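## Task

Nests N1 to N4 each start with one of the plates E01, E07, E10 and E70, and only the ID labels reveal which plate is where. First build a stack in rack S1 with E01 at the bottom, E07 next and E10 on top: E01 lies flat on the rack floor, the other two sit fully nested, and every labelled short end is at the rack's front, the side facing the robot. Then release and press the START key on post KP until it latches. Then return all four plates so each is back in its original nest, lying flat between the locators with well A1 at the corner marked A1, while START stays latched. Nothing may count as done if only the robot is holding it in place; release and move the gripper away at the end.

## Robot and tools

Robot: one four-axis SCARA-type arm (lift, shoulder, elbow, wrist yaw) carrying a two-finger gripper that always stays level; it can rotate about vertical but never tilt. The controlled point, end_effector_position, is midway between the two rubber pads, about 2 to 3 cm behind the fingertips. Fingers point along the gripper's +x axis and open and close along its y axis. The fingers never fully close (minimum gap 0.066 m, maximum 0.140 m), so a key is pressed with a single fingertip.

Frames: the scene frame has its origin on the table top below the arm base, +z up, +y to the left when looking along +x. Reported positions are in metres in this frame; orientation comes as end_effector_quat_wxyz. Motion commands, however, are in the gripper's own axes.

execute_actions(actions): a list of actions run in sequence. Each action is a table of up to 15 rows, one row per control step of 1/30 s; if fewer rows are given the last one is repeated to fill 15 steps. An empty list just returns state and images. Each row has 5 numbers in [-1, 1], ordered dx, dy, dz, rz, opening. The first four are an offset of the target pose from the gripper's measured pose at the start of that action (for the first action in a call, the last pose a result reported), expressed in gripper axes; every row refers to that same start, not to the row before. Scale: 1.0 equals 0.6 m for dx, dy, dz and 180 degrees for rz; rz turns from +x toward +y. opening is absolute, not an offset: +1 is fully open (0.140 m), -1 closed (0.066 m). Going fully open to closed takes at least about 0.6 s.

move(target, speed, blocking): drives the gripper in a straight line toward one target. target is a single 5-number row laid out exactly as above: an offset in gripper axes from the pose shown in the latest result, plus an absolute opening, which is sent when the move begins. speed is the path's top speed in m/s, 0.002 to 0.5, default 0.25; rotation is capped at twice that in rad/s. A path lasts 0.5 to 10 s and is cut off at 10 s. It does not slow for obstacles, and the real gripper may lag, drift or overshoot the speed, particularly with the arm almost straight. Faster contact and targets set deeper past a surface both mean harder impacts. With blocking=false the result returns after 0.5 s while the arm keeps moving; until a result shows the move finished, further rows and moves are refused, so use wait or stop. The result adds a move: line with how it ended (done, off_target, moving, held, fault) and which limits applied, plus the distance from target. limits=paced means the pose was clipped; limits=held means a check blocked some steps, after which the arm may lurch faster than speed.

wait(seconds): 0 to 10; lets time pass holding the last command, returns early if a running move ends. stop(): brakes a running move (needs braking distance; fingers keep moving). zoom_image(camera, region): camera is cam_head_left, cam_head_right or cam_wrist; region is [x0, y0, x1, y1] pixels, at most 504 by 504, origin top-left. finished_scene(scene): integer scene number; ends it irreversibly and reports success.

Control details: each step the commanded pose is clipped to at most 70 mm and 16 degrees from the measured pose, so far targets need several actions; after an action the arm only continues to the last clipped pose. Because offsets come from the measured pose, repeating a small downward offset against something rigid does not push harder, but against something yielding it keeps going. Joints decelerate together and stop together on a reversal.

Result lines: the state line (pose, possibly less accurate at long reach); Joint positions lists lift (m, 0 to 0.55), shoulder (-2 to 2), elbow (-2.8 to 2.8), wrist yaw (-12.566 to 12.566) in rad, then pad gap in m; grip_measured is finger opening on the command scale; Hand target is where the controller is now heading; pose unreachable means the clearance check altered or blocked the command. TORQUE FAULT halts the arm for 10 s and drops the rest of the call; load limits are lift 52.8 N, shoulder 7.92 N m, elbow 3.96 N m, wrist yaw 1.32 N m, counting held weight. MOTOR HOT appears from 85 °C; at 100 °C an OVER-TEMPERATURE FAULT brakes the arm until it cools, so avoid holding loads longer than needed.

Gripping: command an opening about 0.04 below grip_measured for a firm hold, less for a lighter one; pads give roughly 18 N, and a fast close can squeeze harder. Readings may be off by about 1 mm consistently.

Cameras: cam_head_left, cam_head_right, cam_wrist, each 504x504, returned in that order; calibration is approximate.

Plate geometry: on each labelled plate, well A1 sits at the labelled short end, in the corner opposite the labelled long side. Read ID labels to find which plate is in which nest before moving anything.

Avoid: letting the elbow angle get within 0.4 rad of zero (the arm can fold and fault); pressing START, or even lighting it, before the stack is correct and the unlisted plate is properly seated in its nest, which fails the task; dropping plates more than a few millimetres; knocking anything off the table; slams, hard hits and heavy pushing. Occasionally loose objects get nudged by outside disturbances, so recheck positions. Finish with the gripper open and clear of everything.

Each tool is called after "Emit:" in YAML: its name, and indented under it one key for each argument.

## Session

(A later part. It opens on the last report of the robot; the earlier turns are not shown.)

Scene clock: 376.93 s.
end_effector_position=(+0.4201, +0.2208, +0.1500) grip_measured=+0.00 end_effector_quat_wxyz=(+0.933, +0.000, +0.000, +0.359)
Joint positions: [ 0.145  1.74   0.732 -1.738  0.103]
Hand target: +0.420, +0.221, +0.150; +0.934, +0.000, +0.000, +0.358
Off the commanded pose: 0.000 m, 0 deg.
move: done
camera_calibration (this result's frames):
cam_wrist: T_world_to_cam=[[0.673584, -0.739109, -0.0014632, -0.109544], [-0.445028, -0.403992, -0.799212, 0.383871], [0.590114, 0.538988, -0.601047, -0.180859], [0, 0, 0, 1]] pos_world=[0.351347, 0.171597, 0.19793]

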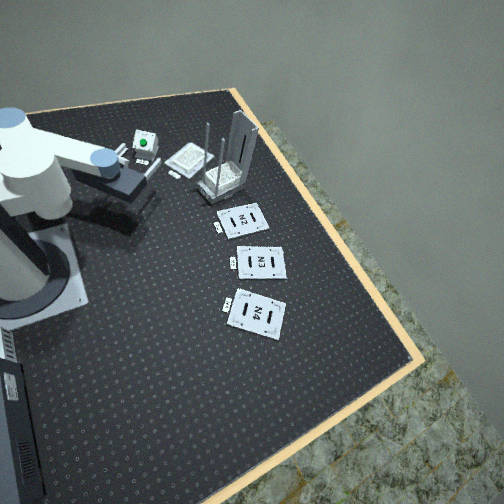

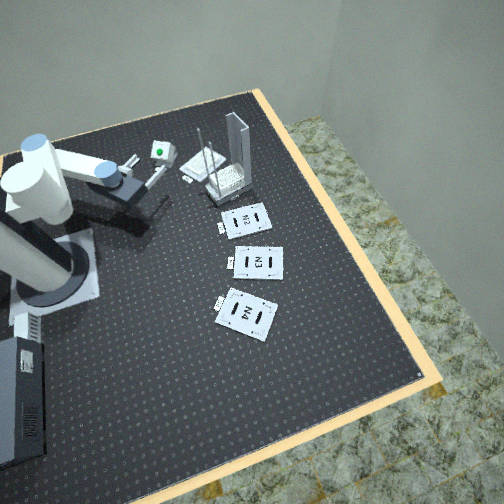

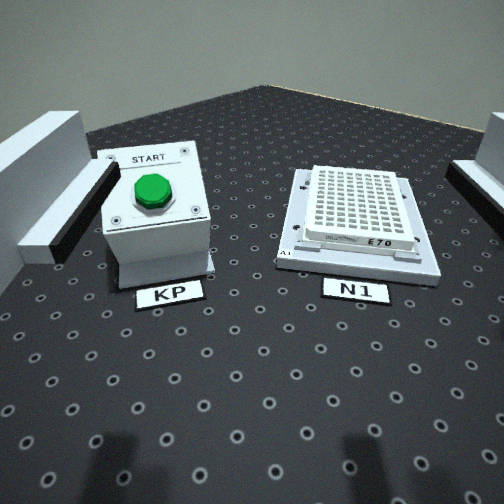

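Emit:
zoom_image:
  camera: "cam_wrist"
  region: [80, 130, 240, 320]

Emit:
zoom_image:
  camera: "cam_wrist"
  region: [270, 155, 450, 310]

Region (80, 130, 240, 320) of cam_wrist's 504x504 image, scaled by 2.653, with more detail than that image has; it fills the left 424 columns of this view, and the rest is white.

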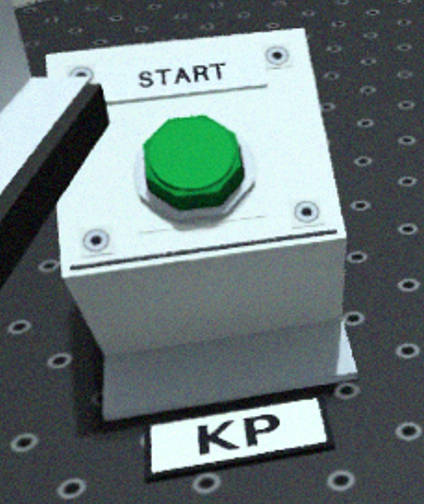

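Region (270, 155, 450, 310) of cam_wrist's 504x504 image, scaled by 2.800, with more detail than that image has; it fills the top 434 rows of this view, and the rest is white.

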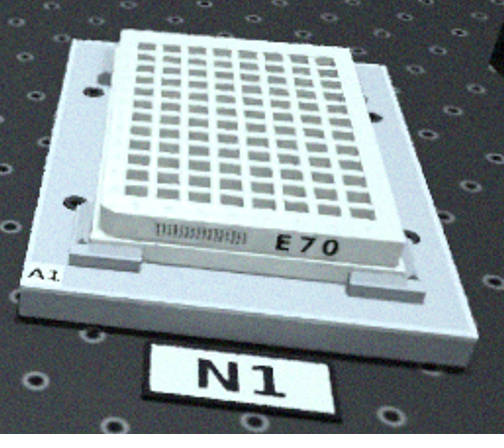

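Emit:
move:
  target: [0.2075, 0.0373, -0.0733, 0, 0.0]
  speed: 0.25

Scene clock: 406.50 s.
end_effector_position=(+0.4976, +0.3209, +0.1060) grip_measured=+0.00 end_effector_quat_wxyz=(+0.933, +0.000, +0.000, +0.359)
Joint positions: [ 0.101  1.626  1.295 -2.187  0.103]
Hand target: +0.498, +0.321, +0.106; +0.933, +0.000, +0.000, +0.359
Off the commanded pose: 0.000 m, 0 deg.
move: done
camera_calibration (this result's frames):
cam_wrist: T_world_to_cam=[[0.673884, -0.738836, -0.0014632, -0.0880454], [-0.444864, -0.404173, -0.799212, 0.423561], [0.589895, 0.539227, -0.601047, -0.306956], [0, 0, 0, 1]] pos_world=[0.428831, 0.27166, 0.153891]

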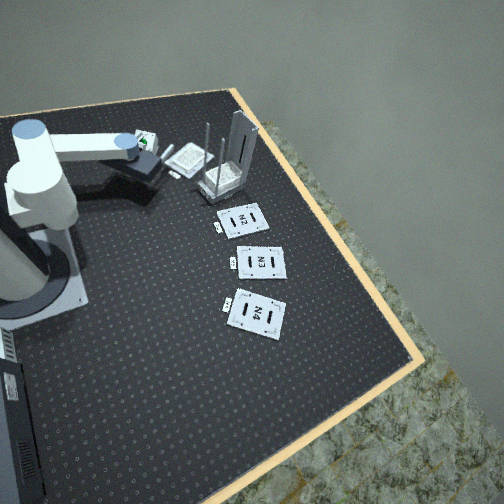

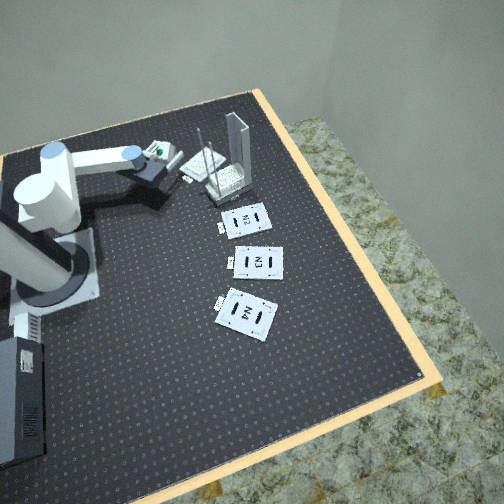

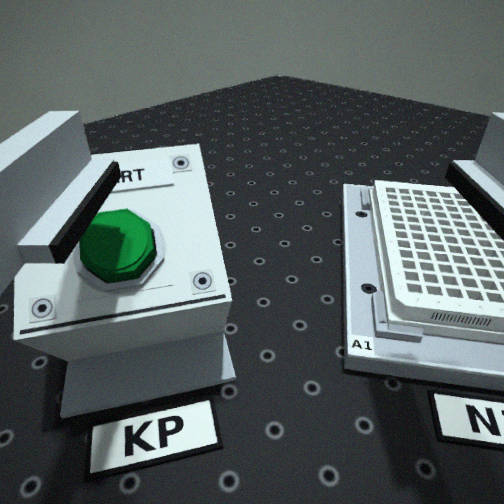

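Emit:
move:
  target: [0, 0, -0.0267, 0, 0.0]
  speed: 0.06

Emit:
move:
  target: [0.003, 0.001, -0.0117, 0, 0.0]
  speed: 0.012

Scene clock: 413.43 s.
end_effector_position=(+0.4976, +0.3209, +0.0899) grip_measured=+0.00 end_effector_quat_wxyz=(+0.933, +0.000, +0.000, +0.359)
Joint positions: [ 0.085  1.626  1.295 -2.187  0.103]
Hand target: +0.498, +0.321, +0.090; +0.933, +0.000, +0.000, +0.359
Off the commanded pose: 0.000 m, 0 deg.
move: done
camera_calibration (this result's frames):
cam_wrist: T_world_to_cam=[[0.673849, -0.738868, -0.0014632, -0.0880521], [-0.444883, -0.404152, -0.799212, 0.410709], [0.589921, 0.539199, -0.601047, -0.316619], [0, 0, 0, 1]] pos_world=[0.428832, 0.271651, 0.137812]

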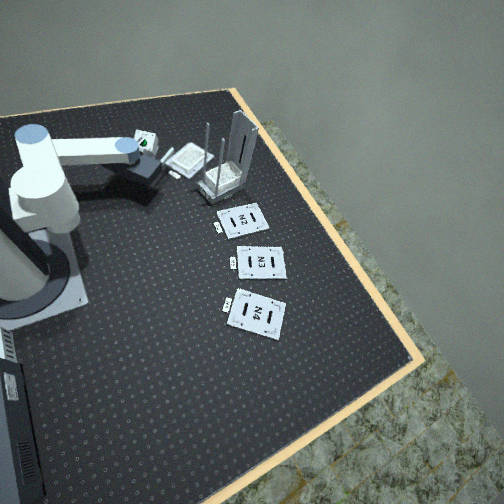

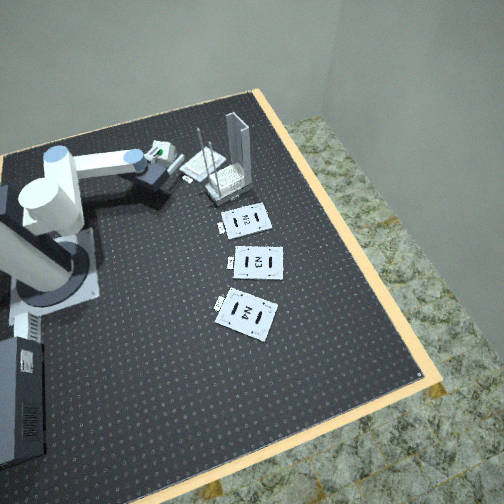

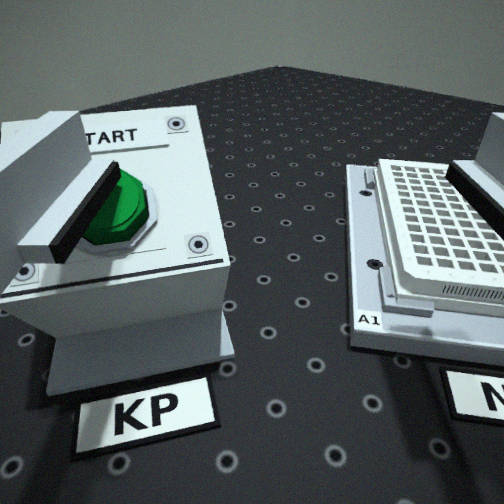

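Scene clock: 414.27 s.
end_effector_position=(+0.4982, +0.3225, +0.0835) grip_measured=+0.00 end_effector_quat_wxyz=(+0.933, +0.000, +0.000, +0.359)
Joint positions: [ 0.079  1.625  1.303 -2.192  0.103]
Hand target: +0.498, +0.323, +0.083; +0.933, +0.000, +0.000, +0.359
Off the commanded pose: 0.001 m, 0 deg.
move: done
camera_calibration (this result's frames):
cam_wrist: T_world_to_cam=[[0.674786, -0.738012, -0.0014632, -0.0880242], [-0.44437, -0.404716, -0.799212, 0.4065], [0.589236, 0.539947, -0.601047, -0.321666], [0, 0, 0, 1]] pos_world=[0.429571, 0.273237, 0.131414]

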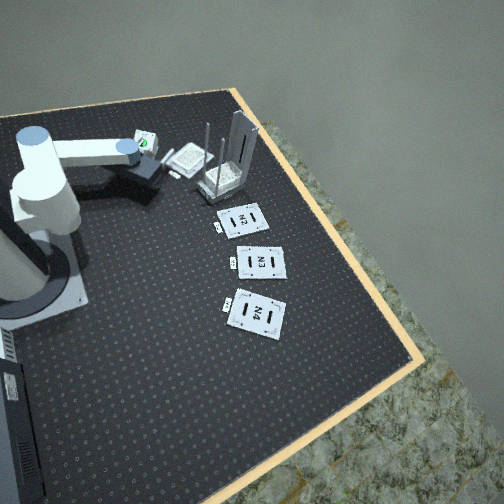

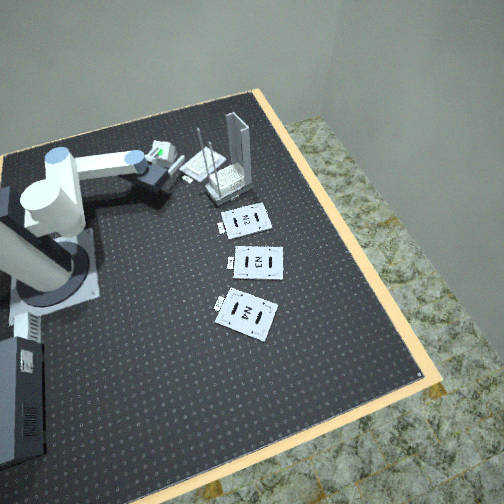

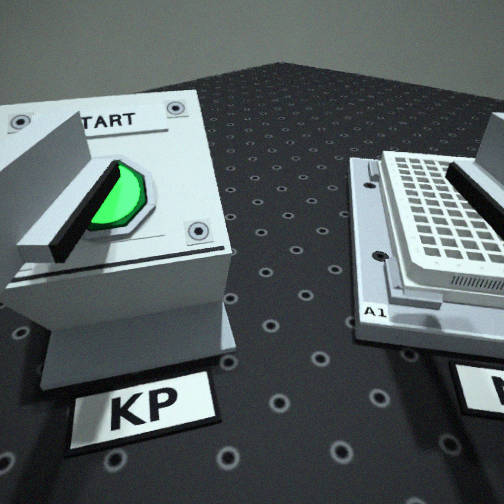

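Emit:
move:
  target: [0.002, 0.0005, -0.005, 0, 0.0]
  speed: 0.01

Scene clock: 425.80 s.
end_effector_position=(+0.4983, +0.3225, +0.0835) grip_measured=+0.00 end_effector_quat_wxyz=(+0.933, +0.000, +0.000, +0.360)
Joint positions: [ 0.079  1.624  1.302 -2.19   0.103]
Hand target: +0.498, +0.323, +0.083; +0.933, +0.000, +0.000, +0.360
Off the commanded pose: 0.003 m, 0 deg.
TORQUE FAULT: the external load on joint 1 (lift) reached its load limit, and the arm stopped for 10 seconds. That time counts as 20 of the actions that you can send in this scene. The arm's remaining commands of this call were not run. The arm holds where it stopped, with its grip as last carried out, and accepts commands again: back off and push less far. The arm stops again, at the same cost, whenever a joint's load reaches its limit.
move: fault
camera_calibration (this result's frames):
cam_wrist: T_world_to_cam=[[0.675793, -0.73709, -0.0014632, -0.0888981], [-0.443817, -0.405323, -0.799212, 0.406415], [0.588498, 0.540752, -0.601047, -0.321503], [0, 0, 0, 1]] pos_world=[0.429655, 0.273057, 0.131443]

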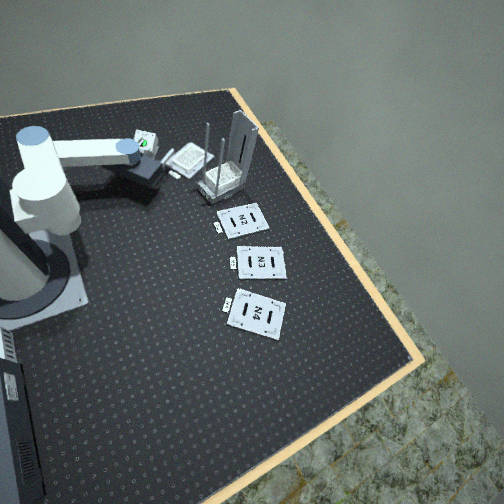

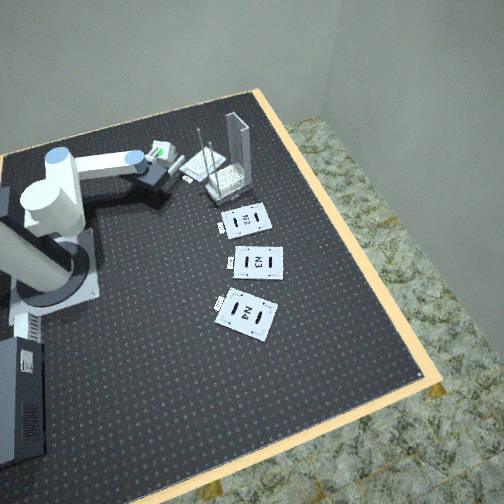

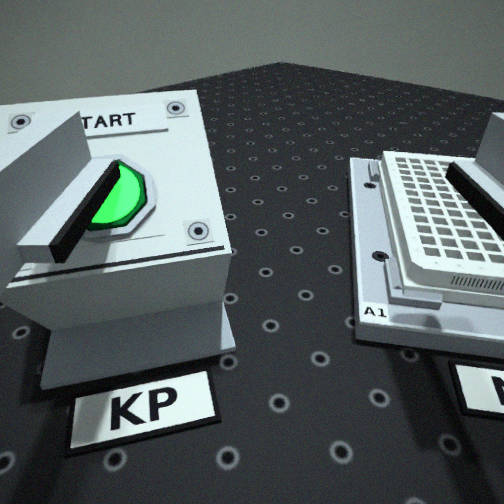

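Emit:
move:
  target: [-0.01, 0, 0.04, 0, 0.0]
  speed: 0.08

Scene clock: 428.10 s.
end_effector_position=(+0.4939, +0.3184, +0.1076) grip_measured=+0.00 end_effector_quat_wxyz=(+0.933, +0.000, +0.000, +0.360)
Joint positions: [ 0.103  1.637  1.273 -2.174  0.103]
Hand target: +0.494, +0.318, +0.108; +0.933, +0.000, +0.000, +0.360
Off the commanded pose: 0.000 m, 0 deg.
move: done
camera_calibration (this result's frames):
cam_wrist: T_world_to_cam=[[0.675558, -0.737306, -0.0014632, -0.0887163], [-0.443946, -0.405181, -0.799212, 0.422068], [0.588671, 0.540564, -0.601047, -0.302289], [0, 0, 0, 1]] pos_world=[0.425257, 0.269009, 0.155503]

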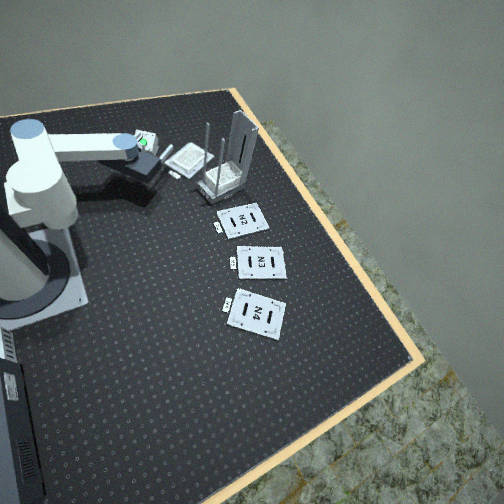

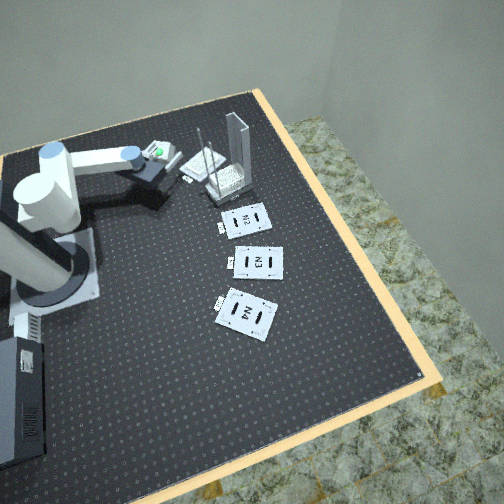

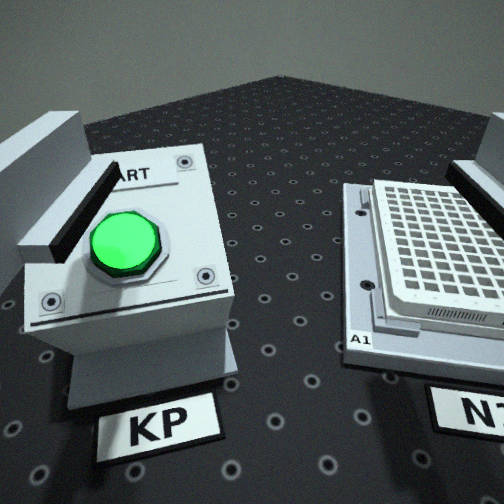

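Emit:
move:
  target: [-0.1455, -0.3632, -0.0288, -0.1615, 0.0]
  speed: 0.35

Scene clock: 434.80 s.
end_effector_position=(+0.5756, +0.0983, +0.0903) grip_measured=+0.00 end_effector_quat_wxyz=(+0.993, +0.000, +0.000, +0.114)
Joint positions: [ 0.085  1.145  1.093 -2.01   0.103]
Hand target: +0.576, +0.098, +0.090; +0.993, +0.000, +0.000, +0.114
Off the commanded pose: 0.000 m, 0 deg.
move: done
camera_calibration (this result's frames):
cam_wrist: T_world_to_cam=[[0.232049, -0.972703, -0.0014632, -0.0277924], [-0.584913, -0.138335, -0.799212, 0.410279], [0.777194, 0.186312, -0.601047, -0.31547], [0, 0, 0, 1]] pos_world=[0.491608, 0.0884983, 0.138247]

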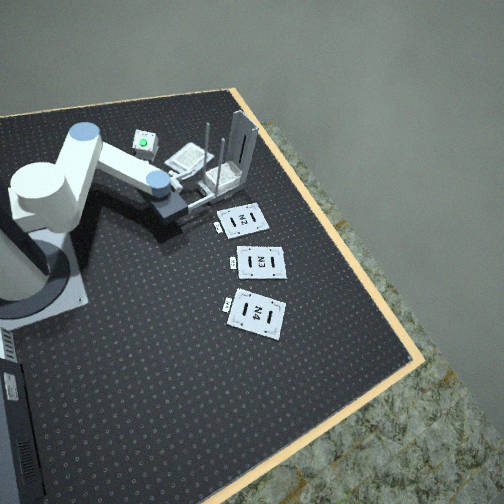

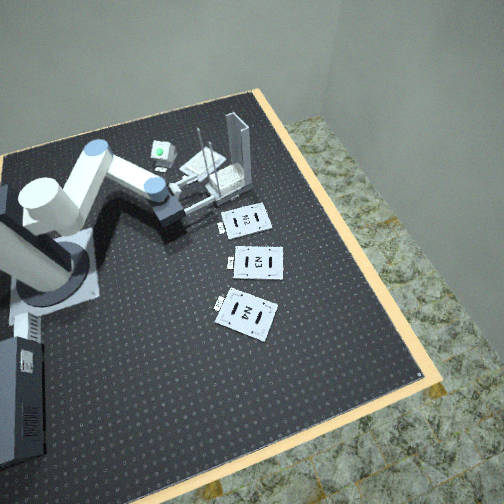

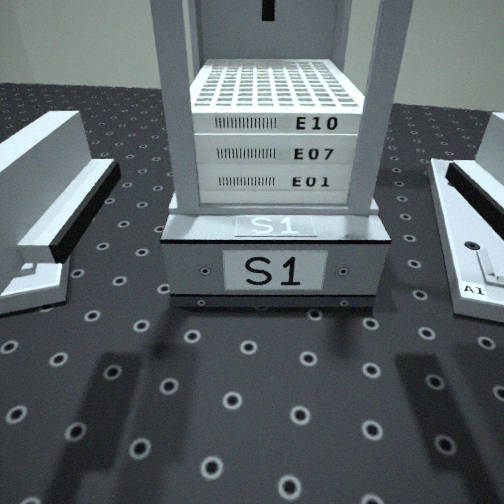

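Emit:
move:
  target: [0.1996, 0, -0.0003, 0, 0.0]
  speed: 0.2

Emit:
execute_actions:
  actions:
    - [[0,0,0,0,-0.1],[0,0,0,0,-0.2],[0,0,0,0,-0.3],[0,0,0,0,-0.35],[0,0,0,0,-0.4],[0,0,0,0,-0.44],[0,0,0,0,-0.47],[0,0,0,0,-0.5],[0,0,0,0,-0.52],[0,0,0,0,-0.54],[0,0,0,0,-0.56],[0,0,0,0,-0.58],[0,0,0,0,-0.6],[0,0,0,0,-0.61],[0,0,0,0,-0.61]]

Scene clock: 439.33 s.
end_effector_position=(+0.6923, +0.1255, +0.0902) grip_measured=+0.00 end_effector_quat_wxyz=(+0.993, +0.000, +0.000, +0.114)
Joint positions: [ 0.085  0.893  1.704 -2.368  0.103]
Hand target: +0.692, +0.126, +0.090; +0.993, +0.000, +0.000, +0.114
Off the commanded pose: 0.000 m, 0 deg.
move: done
camera_calibration (this result's frames):
cam_wrist: T_world_to_cam=[[0.232278, -0.972648, -0.0014632, -0.0285668], [-0.58488, -0.138473, -0.799212, 0.482191], [0.77715, 0.186495, -0.601047, -0.411293], [0, 0, 0, 1]] pos_world=[0.608296, 0.115689, 0.138125]

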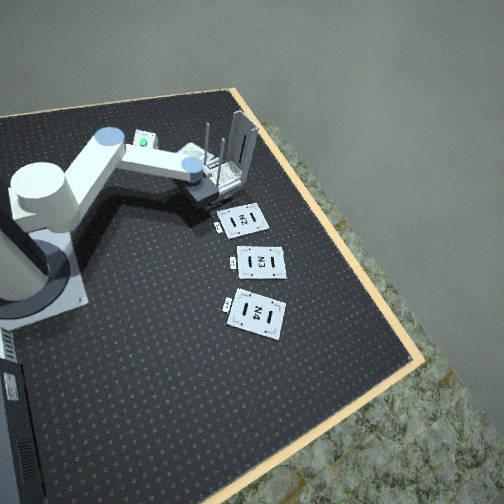

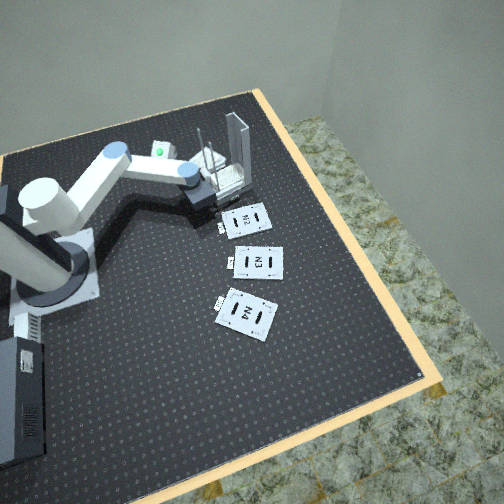

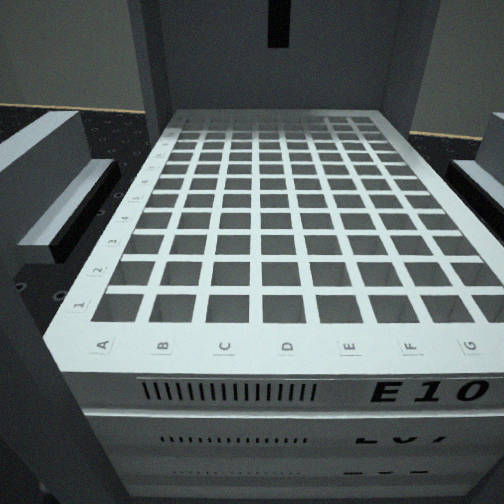

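Scene clock: 439.83 s.
end_effector_position=(+0.6923, +0.1255, +0.0902) grip_measured=-0.56 end_effector_quat_wxyz=(+0.993, +0.000, +0.000, +0.114)
Joint positions: [ 0.085  0.893  1.704 -2.368  0.082]
Hand target: +0.692, +0.126, +0.090; +0.993, +0.000, +0.000, +0.114
Off the commanded pose: 0.000 m, 0 deg.
camera_calibration (this result's frames):
cam_wrist: T_world_to_cam=[[0.232253, -0.972654, -0.0014632, -0.0285603], [-0.584884, -0.138458, -0.799212, 0.482191], [0.777155, 0.186476, -0.601047, -0.411294], [0, 0, 0, 1]] pos_world=[0.608298, 0.11568, 0.138125]

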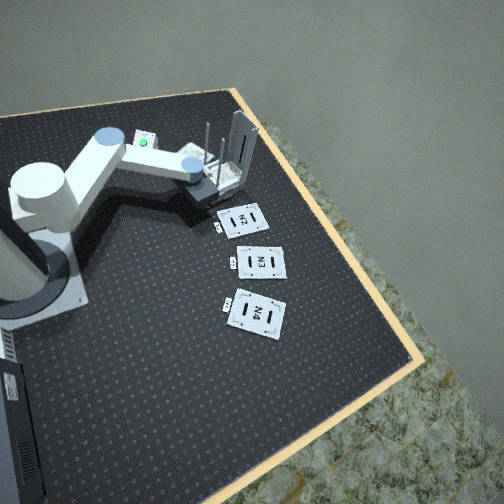

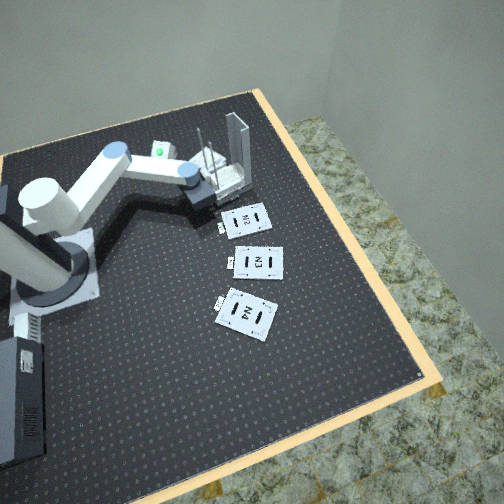

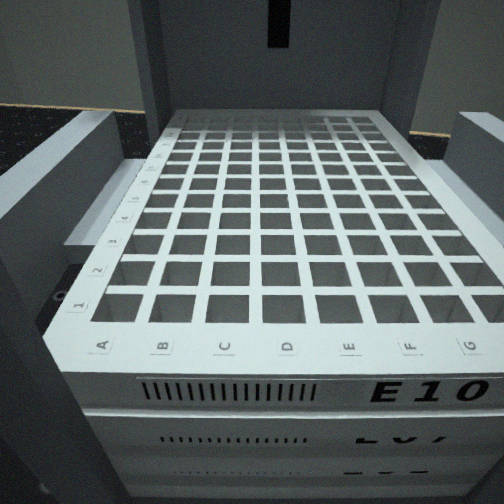

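Emit:
move:
  target: [0, 0, 0.3933, 0, -0.61]
  speed: 0.25

Emit:
move:
  target: [-0.0551, -0.2707, 0, -0.092, -0.61]
  speed: 0.3

Emit:
move:
  target: [0, 0, -0.465, 0, -0.61]
  speed: 0.3

Scene clock: 451.60 s.
end_effector_position=(+0.6923, +0.1255, +0.3263) grip_measured=-0.56 end_effector_quat_wxyz=(+0.993, +0.000, +0.000, +0.114)
Joint positions: [ 0.321  0.893  1.704 -2.368  0.082]
Hand target: +0.692, +0.126, +0.326; +0.993, +0.000, +0.000, +0.114
Off the commanded pose: 0.000 m, 0 deg.
move: done
camera_calibration (this result's frames):
cam_wrist: T_world_to_cam=[[0.23231, -0.972641, -0.0014632, -0.0282364], [-0.584876, -0.138492, -0.799212, 0.67083], [0.777144, 0.186521, -0.601047, -0.269436], [0, 0, 0, 1]] pos_world=[0.608302, 0.115696, 0.374151]

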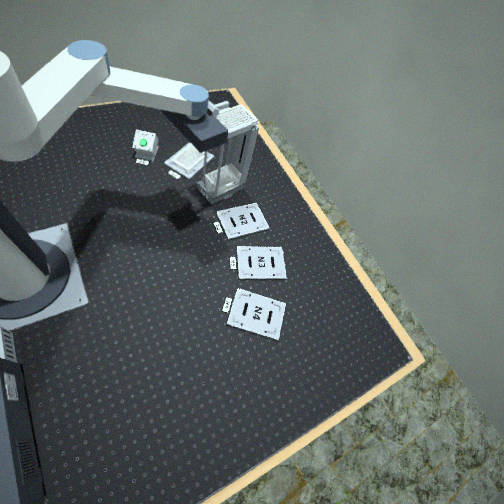

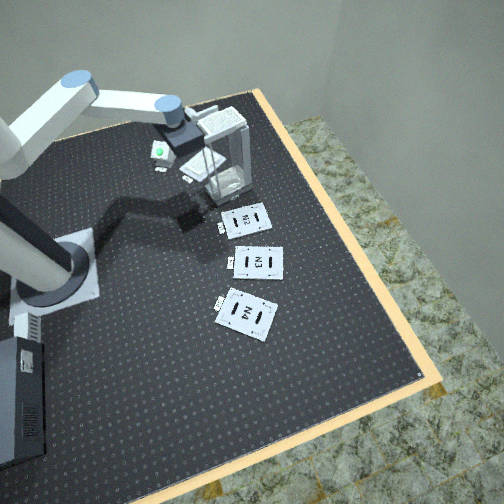

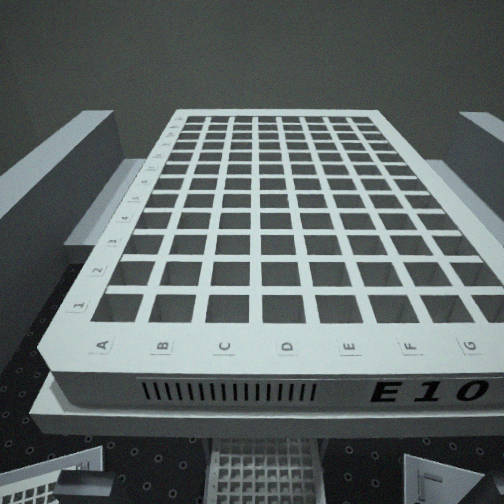

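Scene clock: 452.57 s.
end_effector_position=(+0.6970, -0.0403, +0.3263) grip_measured=-0.56 end_effector_quat_wxyz=(+1.000, +0.000, +0.000, -0.030)
Joint positions: [ 0.321  0.59   1.653 -2.304  0.082]
Hand target: +0.697, -0.040, +0.326; +1.000, +0.000, +0.000, -0.030
Off the commanded pose: 0.000 m, 0 deg.
move: done
camera_calibration (this result's frames):
cam_wrist: T_world_to_cam=[[-0.0549497, -0.998488, -0.0014632, 0.00856799], [-0.600075, 0.0341951, -0.799212, 0.668164], [0.798054, -0.0430385, -0.601047, -0.265981], [0, 0, 0, 1]] pos_world=[0.613687, -0.0257403, 0.374151]

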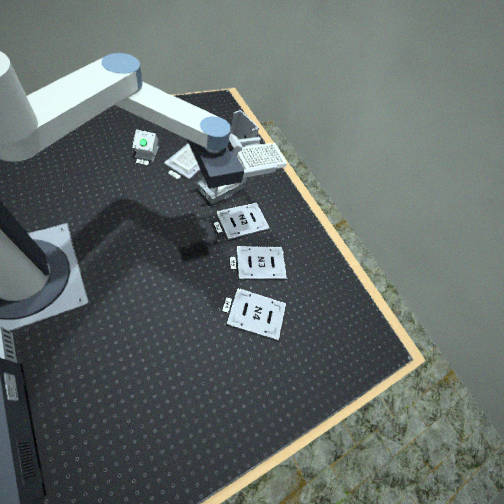

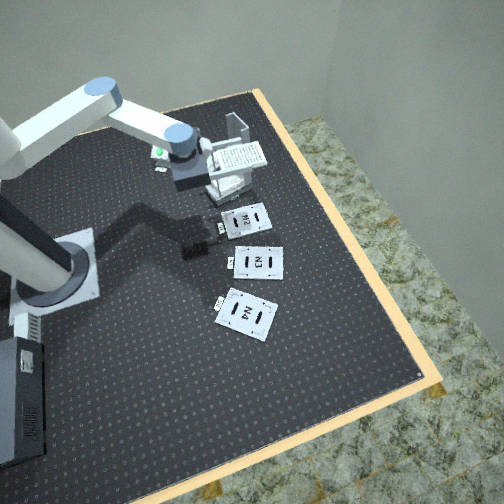

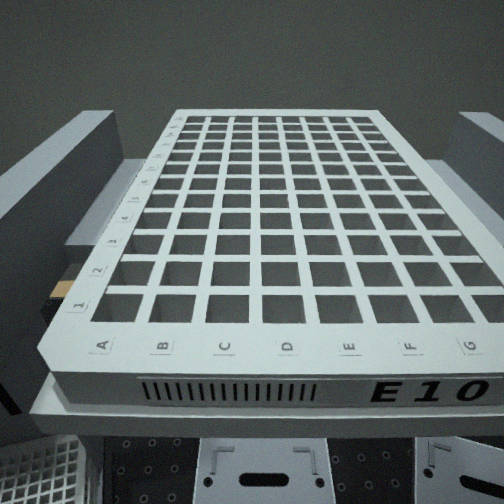

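Scene clock: 453.97 s.
end_effector_position=(+0.6969, -0.0403, +0.0472) grip_measured=-0.56 end_effector_quat_wxyz=(+1.000, +0.000, +0.000, -0.030)
Joint positions: [ 0.042  0.59   1.653 -2.304  0.082]
Hand target: +0.697, -0.040, +0.047; +1.000, +0.000, +0.000, -0.030
Off the commanded pose: 0.000 m, 0 deg.
move: done
camera_calibration (this result's frames):
cam_wrist: T_world_to_cam=[[-0.0549946, -0.998486, -0.0014632, 0.00818071], [-0.600074, 0.034222, -0.799212, 0.445121], [0.798052, -0.0430743, -0.601047, -0.433708], [0, 0, 0, 1]] pos_world=[0.613677, -0.0257463, 0.0950788]

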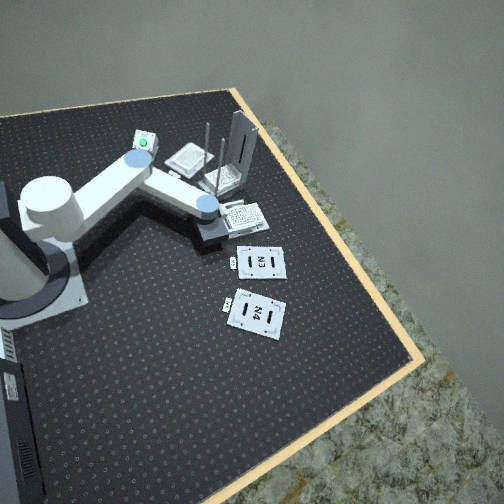

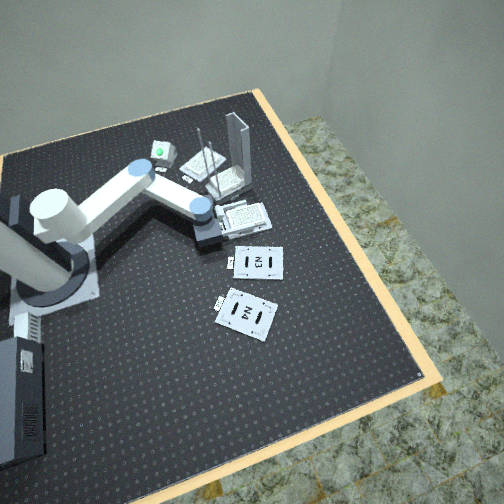

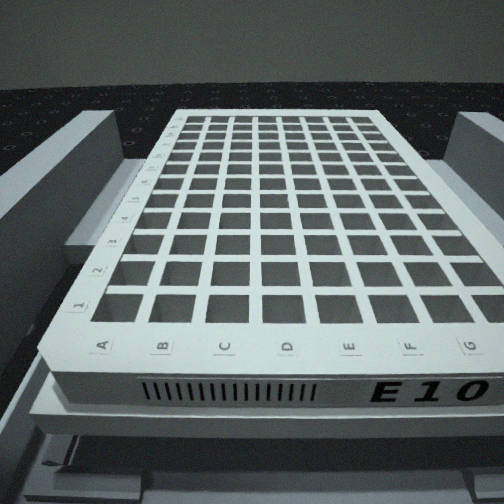

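Emit:
move:
  target: [0, 0, -0.0205, 0, -0.61]
  speed: 0.025

Emit:
execute_actions:
  actions:
    - [[0,0,0,0,-0.5],[0,0,0,0,-0.45],[0,0,0,0,-0.4],[0,0,0,0,-0.3],[0,0,0,0,-0.2],[0,0,0,0,-0.1],[0,0,0,0,0.0]]

Scene clock: 457.57 s.
end_effector_position=(+0.6969, -0.0403, +0.0348) grip_measured=-0.56 end_effector_quat_wxyz=(+1.000, +0.000, +0.000, -0.030)
Joint positions: [ 0.03   0.59   1.653 -2.304  0.082]
Hand target: +0.697, -0.040, +0.035; +1.000, +0.000, +0.000, -0.030
Off the commanded pose: 0.000 m, 0 deg.
move: done
camera_calibration (this result's frames):
cam_wrist: T_world_to_cam=[[-0.054999, -0.998485, -0.0014632, 0.00816434], [-0.600074, 0.0342247, -0.799212, 0.435233], [0.798052, -0.0430778, -0.601047, -0.441143], [0, 0, 0, 1]] pos_world=[0.613676, -0.0257472, 0.0827071]

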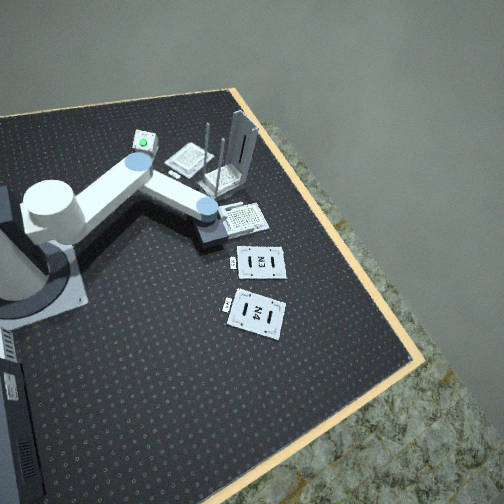

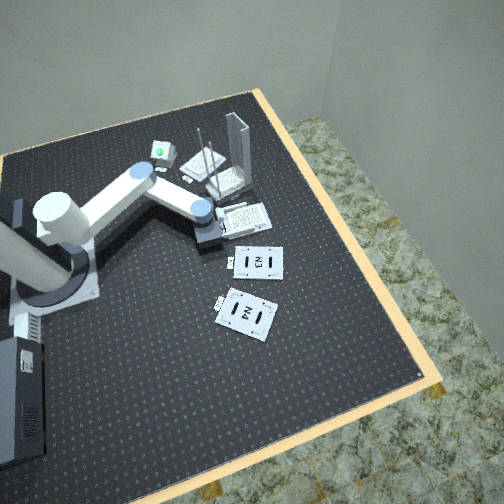

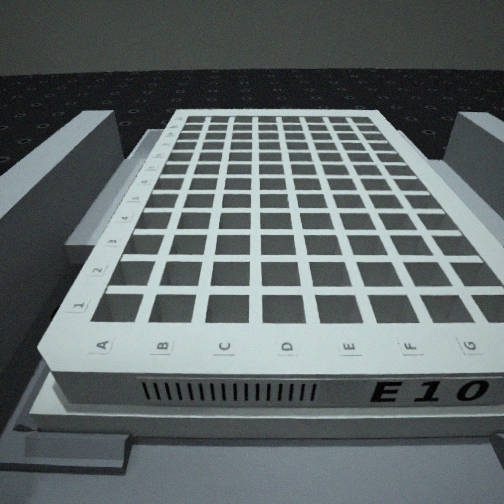

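Scene clock: 458.07 s.
end_effector_position=(+0.6969, -0.0403, +0.0348) grip_measured=+0.00 end_effector_quat_wxyz=(+1.000, +0.000, +0.000, -0.030)
Joint positions: [ 0.03   0.59   1.653 -2.304  0.103]
Hand target: +0.697, -0.040, +0.035; +1.000, +0.000, +0.000, -0.030
Off the commanded pose: 0.000 m, 0 deg.
camera_calibration (this result's frames):
cam_wrist: T_world_to_cam=[[-0.0550014, -0.998485, -0.0014632, 0.00816577], [-0.600074, 0.0342261, -0.799212, 0.435233], [0.798052, -0.0430798, -0.601047, -0.441144], [0, 0, 0, 1]] pos_world=[0.613676, -0.0257473, 0.0827071]

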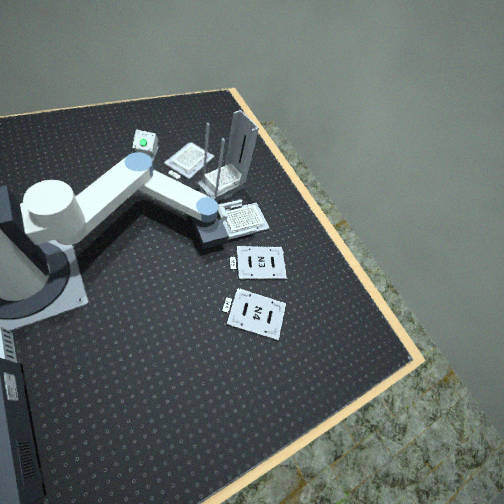

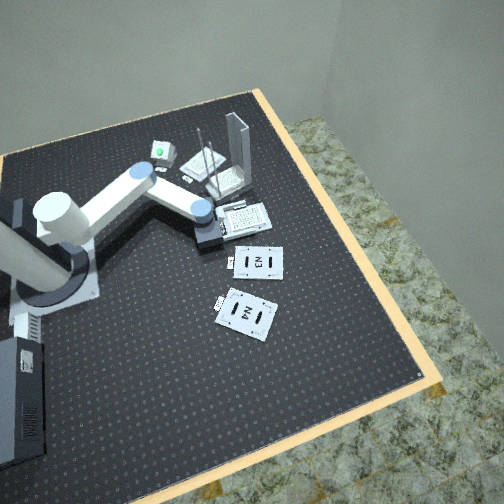

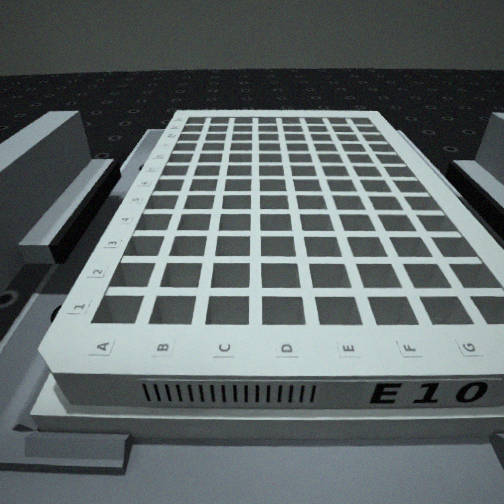

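Emit:
move:
  target: [-0.1667, 0, 0.0707, 0, 0.0]
  speed: 0.3

Emit:
move:
  target: [-0.0519, 0.2176, 0, 0.0918, 0.0]
  speed: 0.3

Scene clock: 463.70 s.
end_effector_position=(+0.5970, -0.0343, +0.0773) grip_measured=+0.00 end_effector_quat_wxyz=(+1.000, +0.000, +0.000, -0.030)
Joint positions: [ 0.072  0.789  1.144 -1.993  0.103]
Hand target: +0.597, -0.034, +0.077; +1.000, +0.000, +0.000, -0.030
Off the commanded pose: 0.000 m, 0 deg.
move: done
camera_calibration (this result's frames):
cam_wrist: T_world_to_cam=[[-0.0553273, -0.998467, -0.0014632, 0.00890406], [-0.600062, 0.034422, -0.799212, 0.409021], [0.798038, -0.0433402, -0.601047, -0.335617], [0, 0, 0, 1]] pos_world=[0.513766, -0.0197346, 0.125186]

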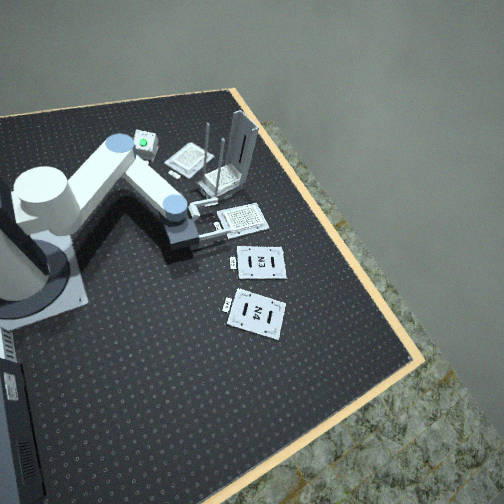

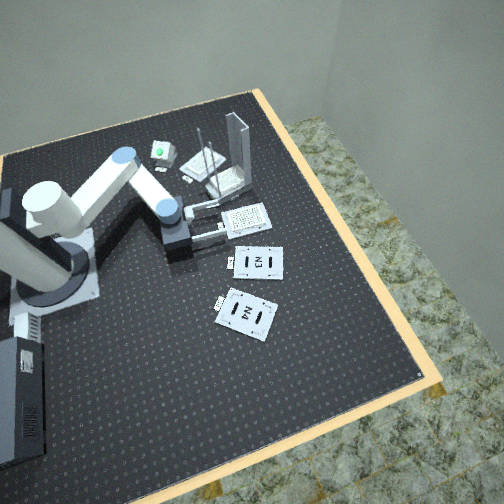

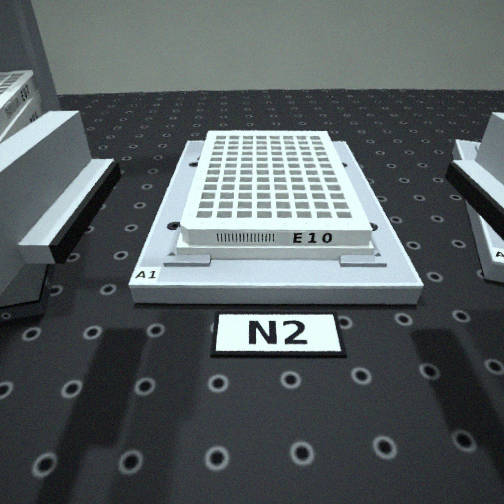

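Scene clock: 464.60 s.
end_effector_position=(+0.5738, +0.0980, +0.0773) grip_measured=+0.00 end_effector_quat_wxyz=(+0.993, +0.000, +0.000, +0.114)
Joint positions: [ 0.072  1.149  1.085 -2.006  0.103]
Hand target: +0.574, +0.098, +0.077; +0.994, +0.000, +0.000, +0.114
Off the commanded pose: 0.000 m, 0 deg.
move: done
camera_calibration (this result's frames):
cam_wrist: T_world_to_cam=[[0.231616, -0.972806, -0.0014632, -0.0274273], [-0.584974, -0.138075, -0.799212, 0.39879], [0.777277, 0.185967, -0.601047, -0.321924], [0, 0, 0, 1]] pos_world=[0.489858, 0.0882486, 0.125186]

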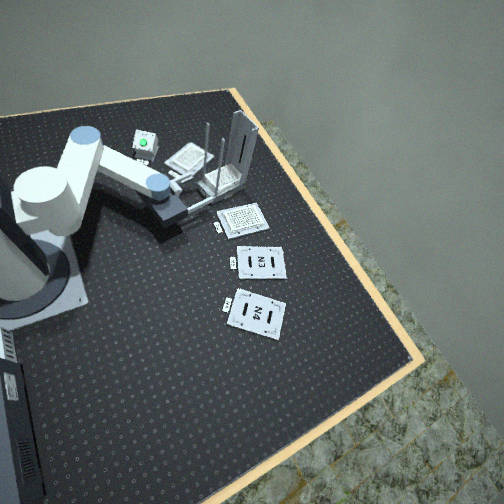

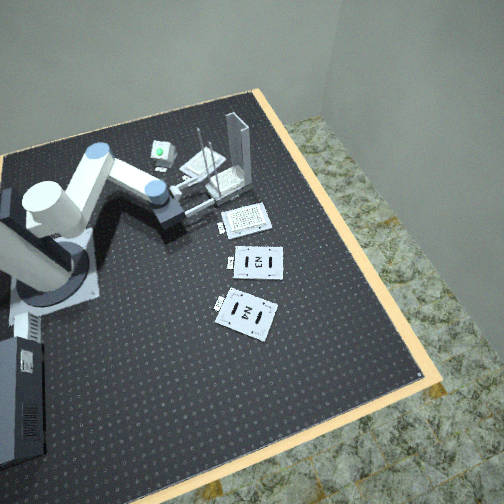

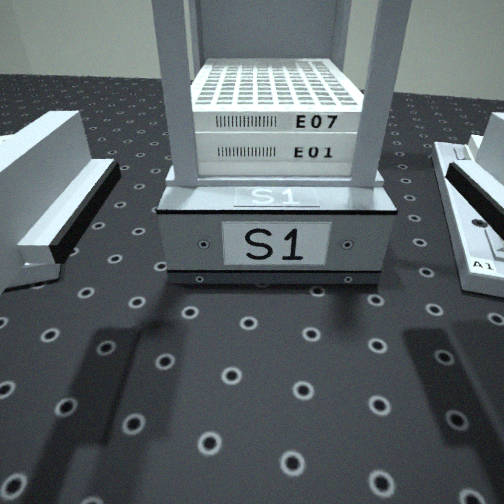

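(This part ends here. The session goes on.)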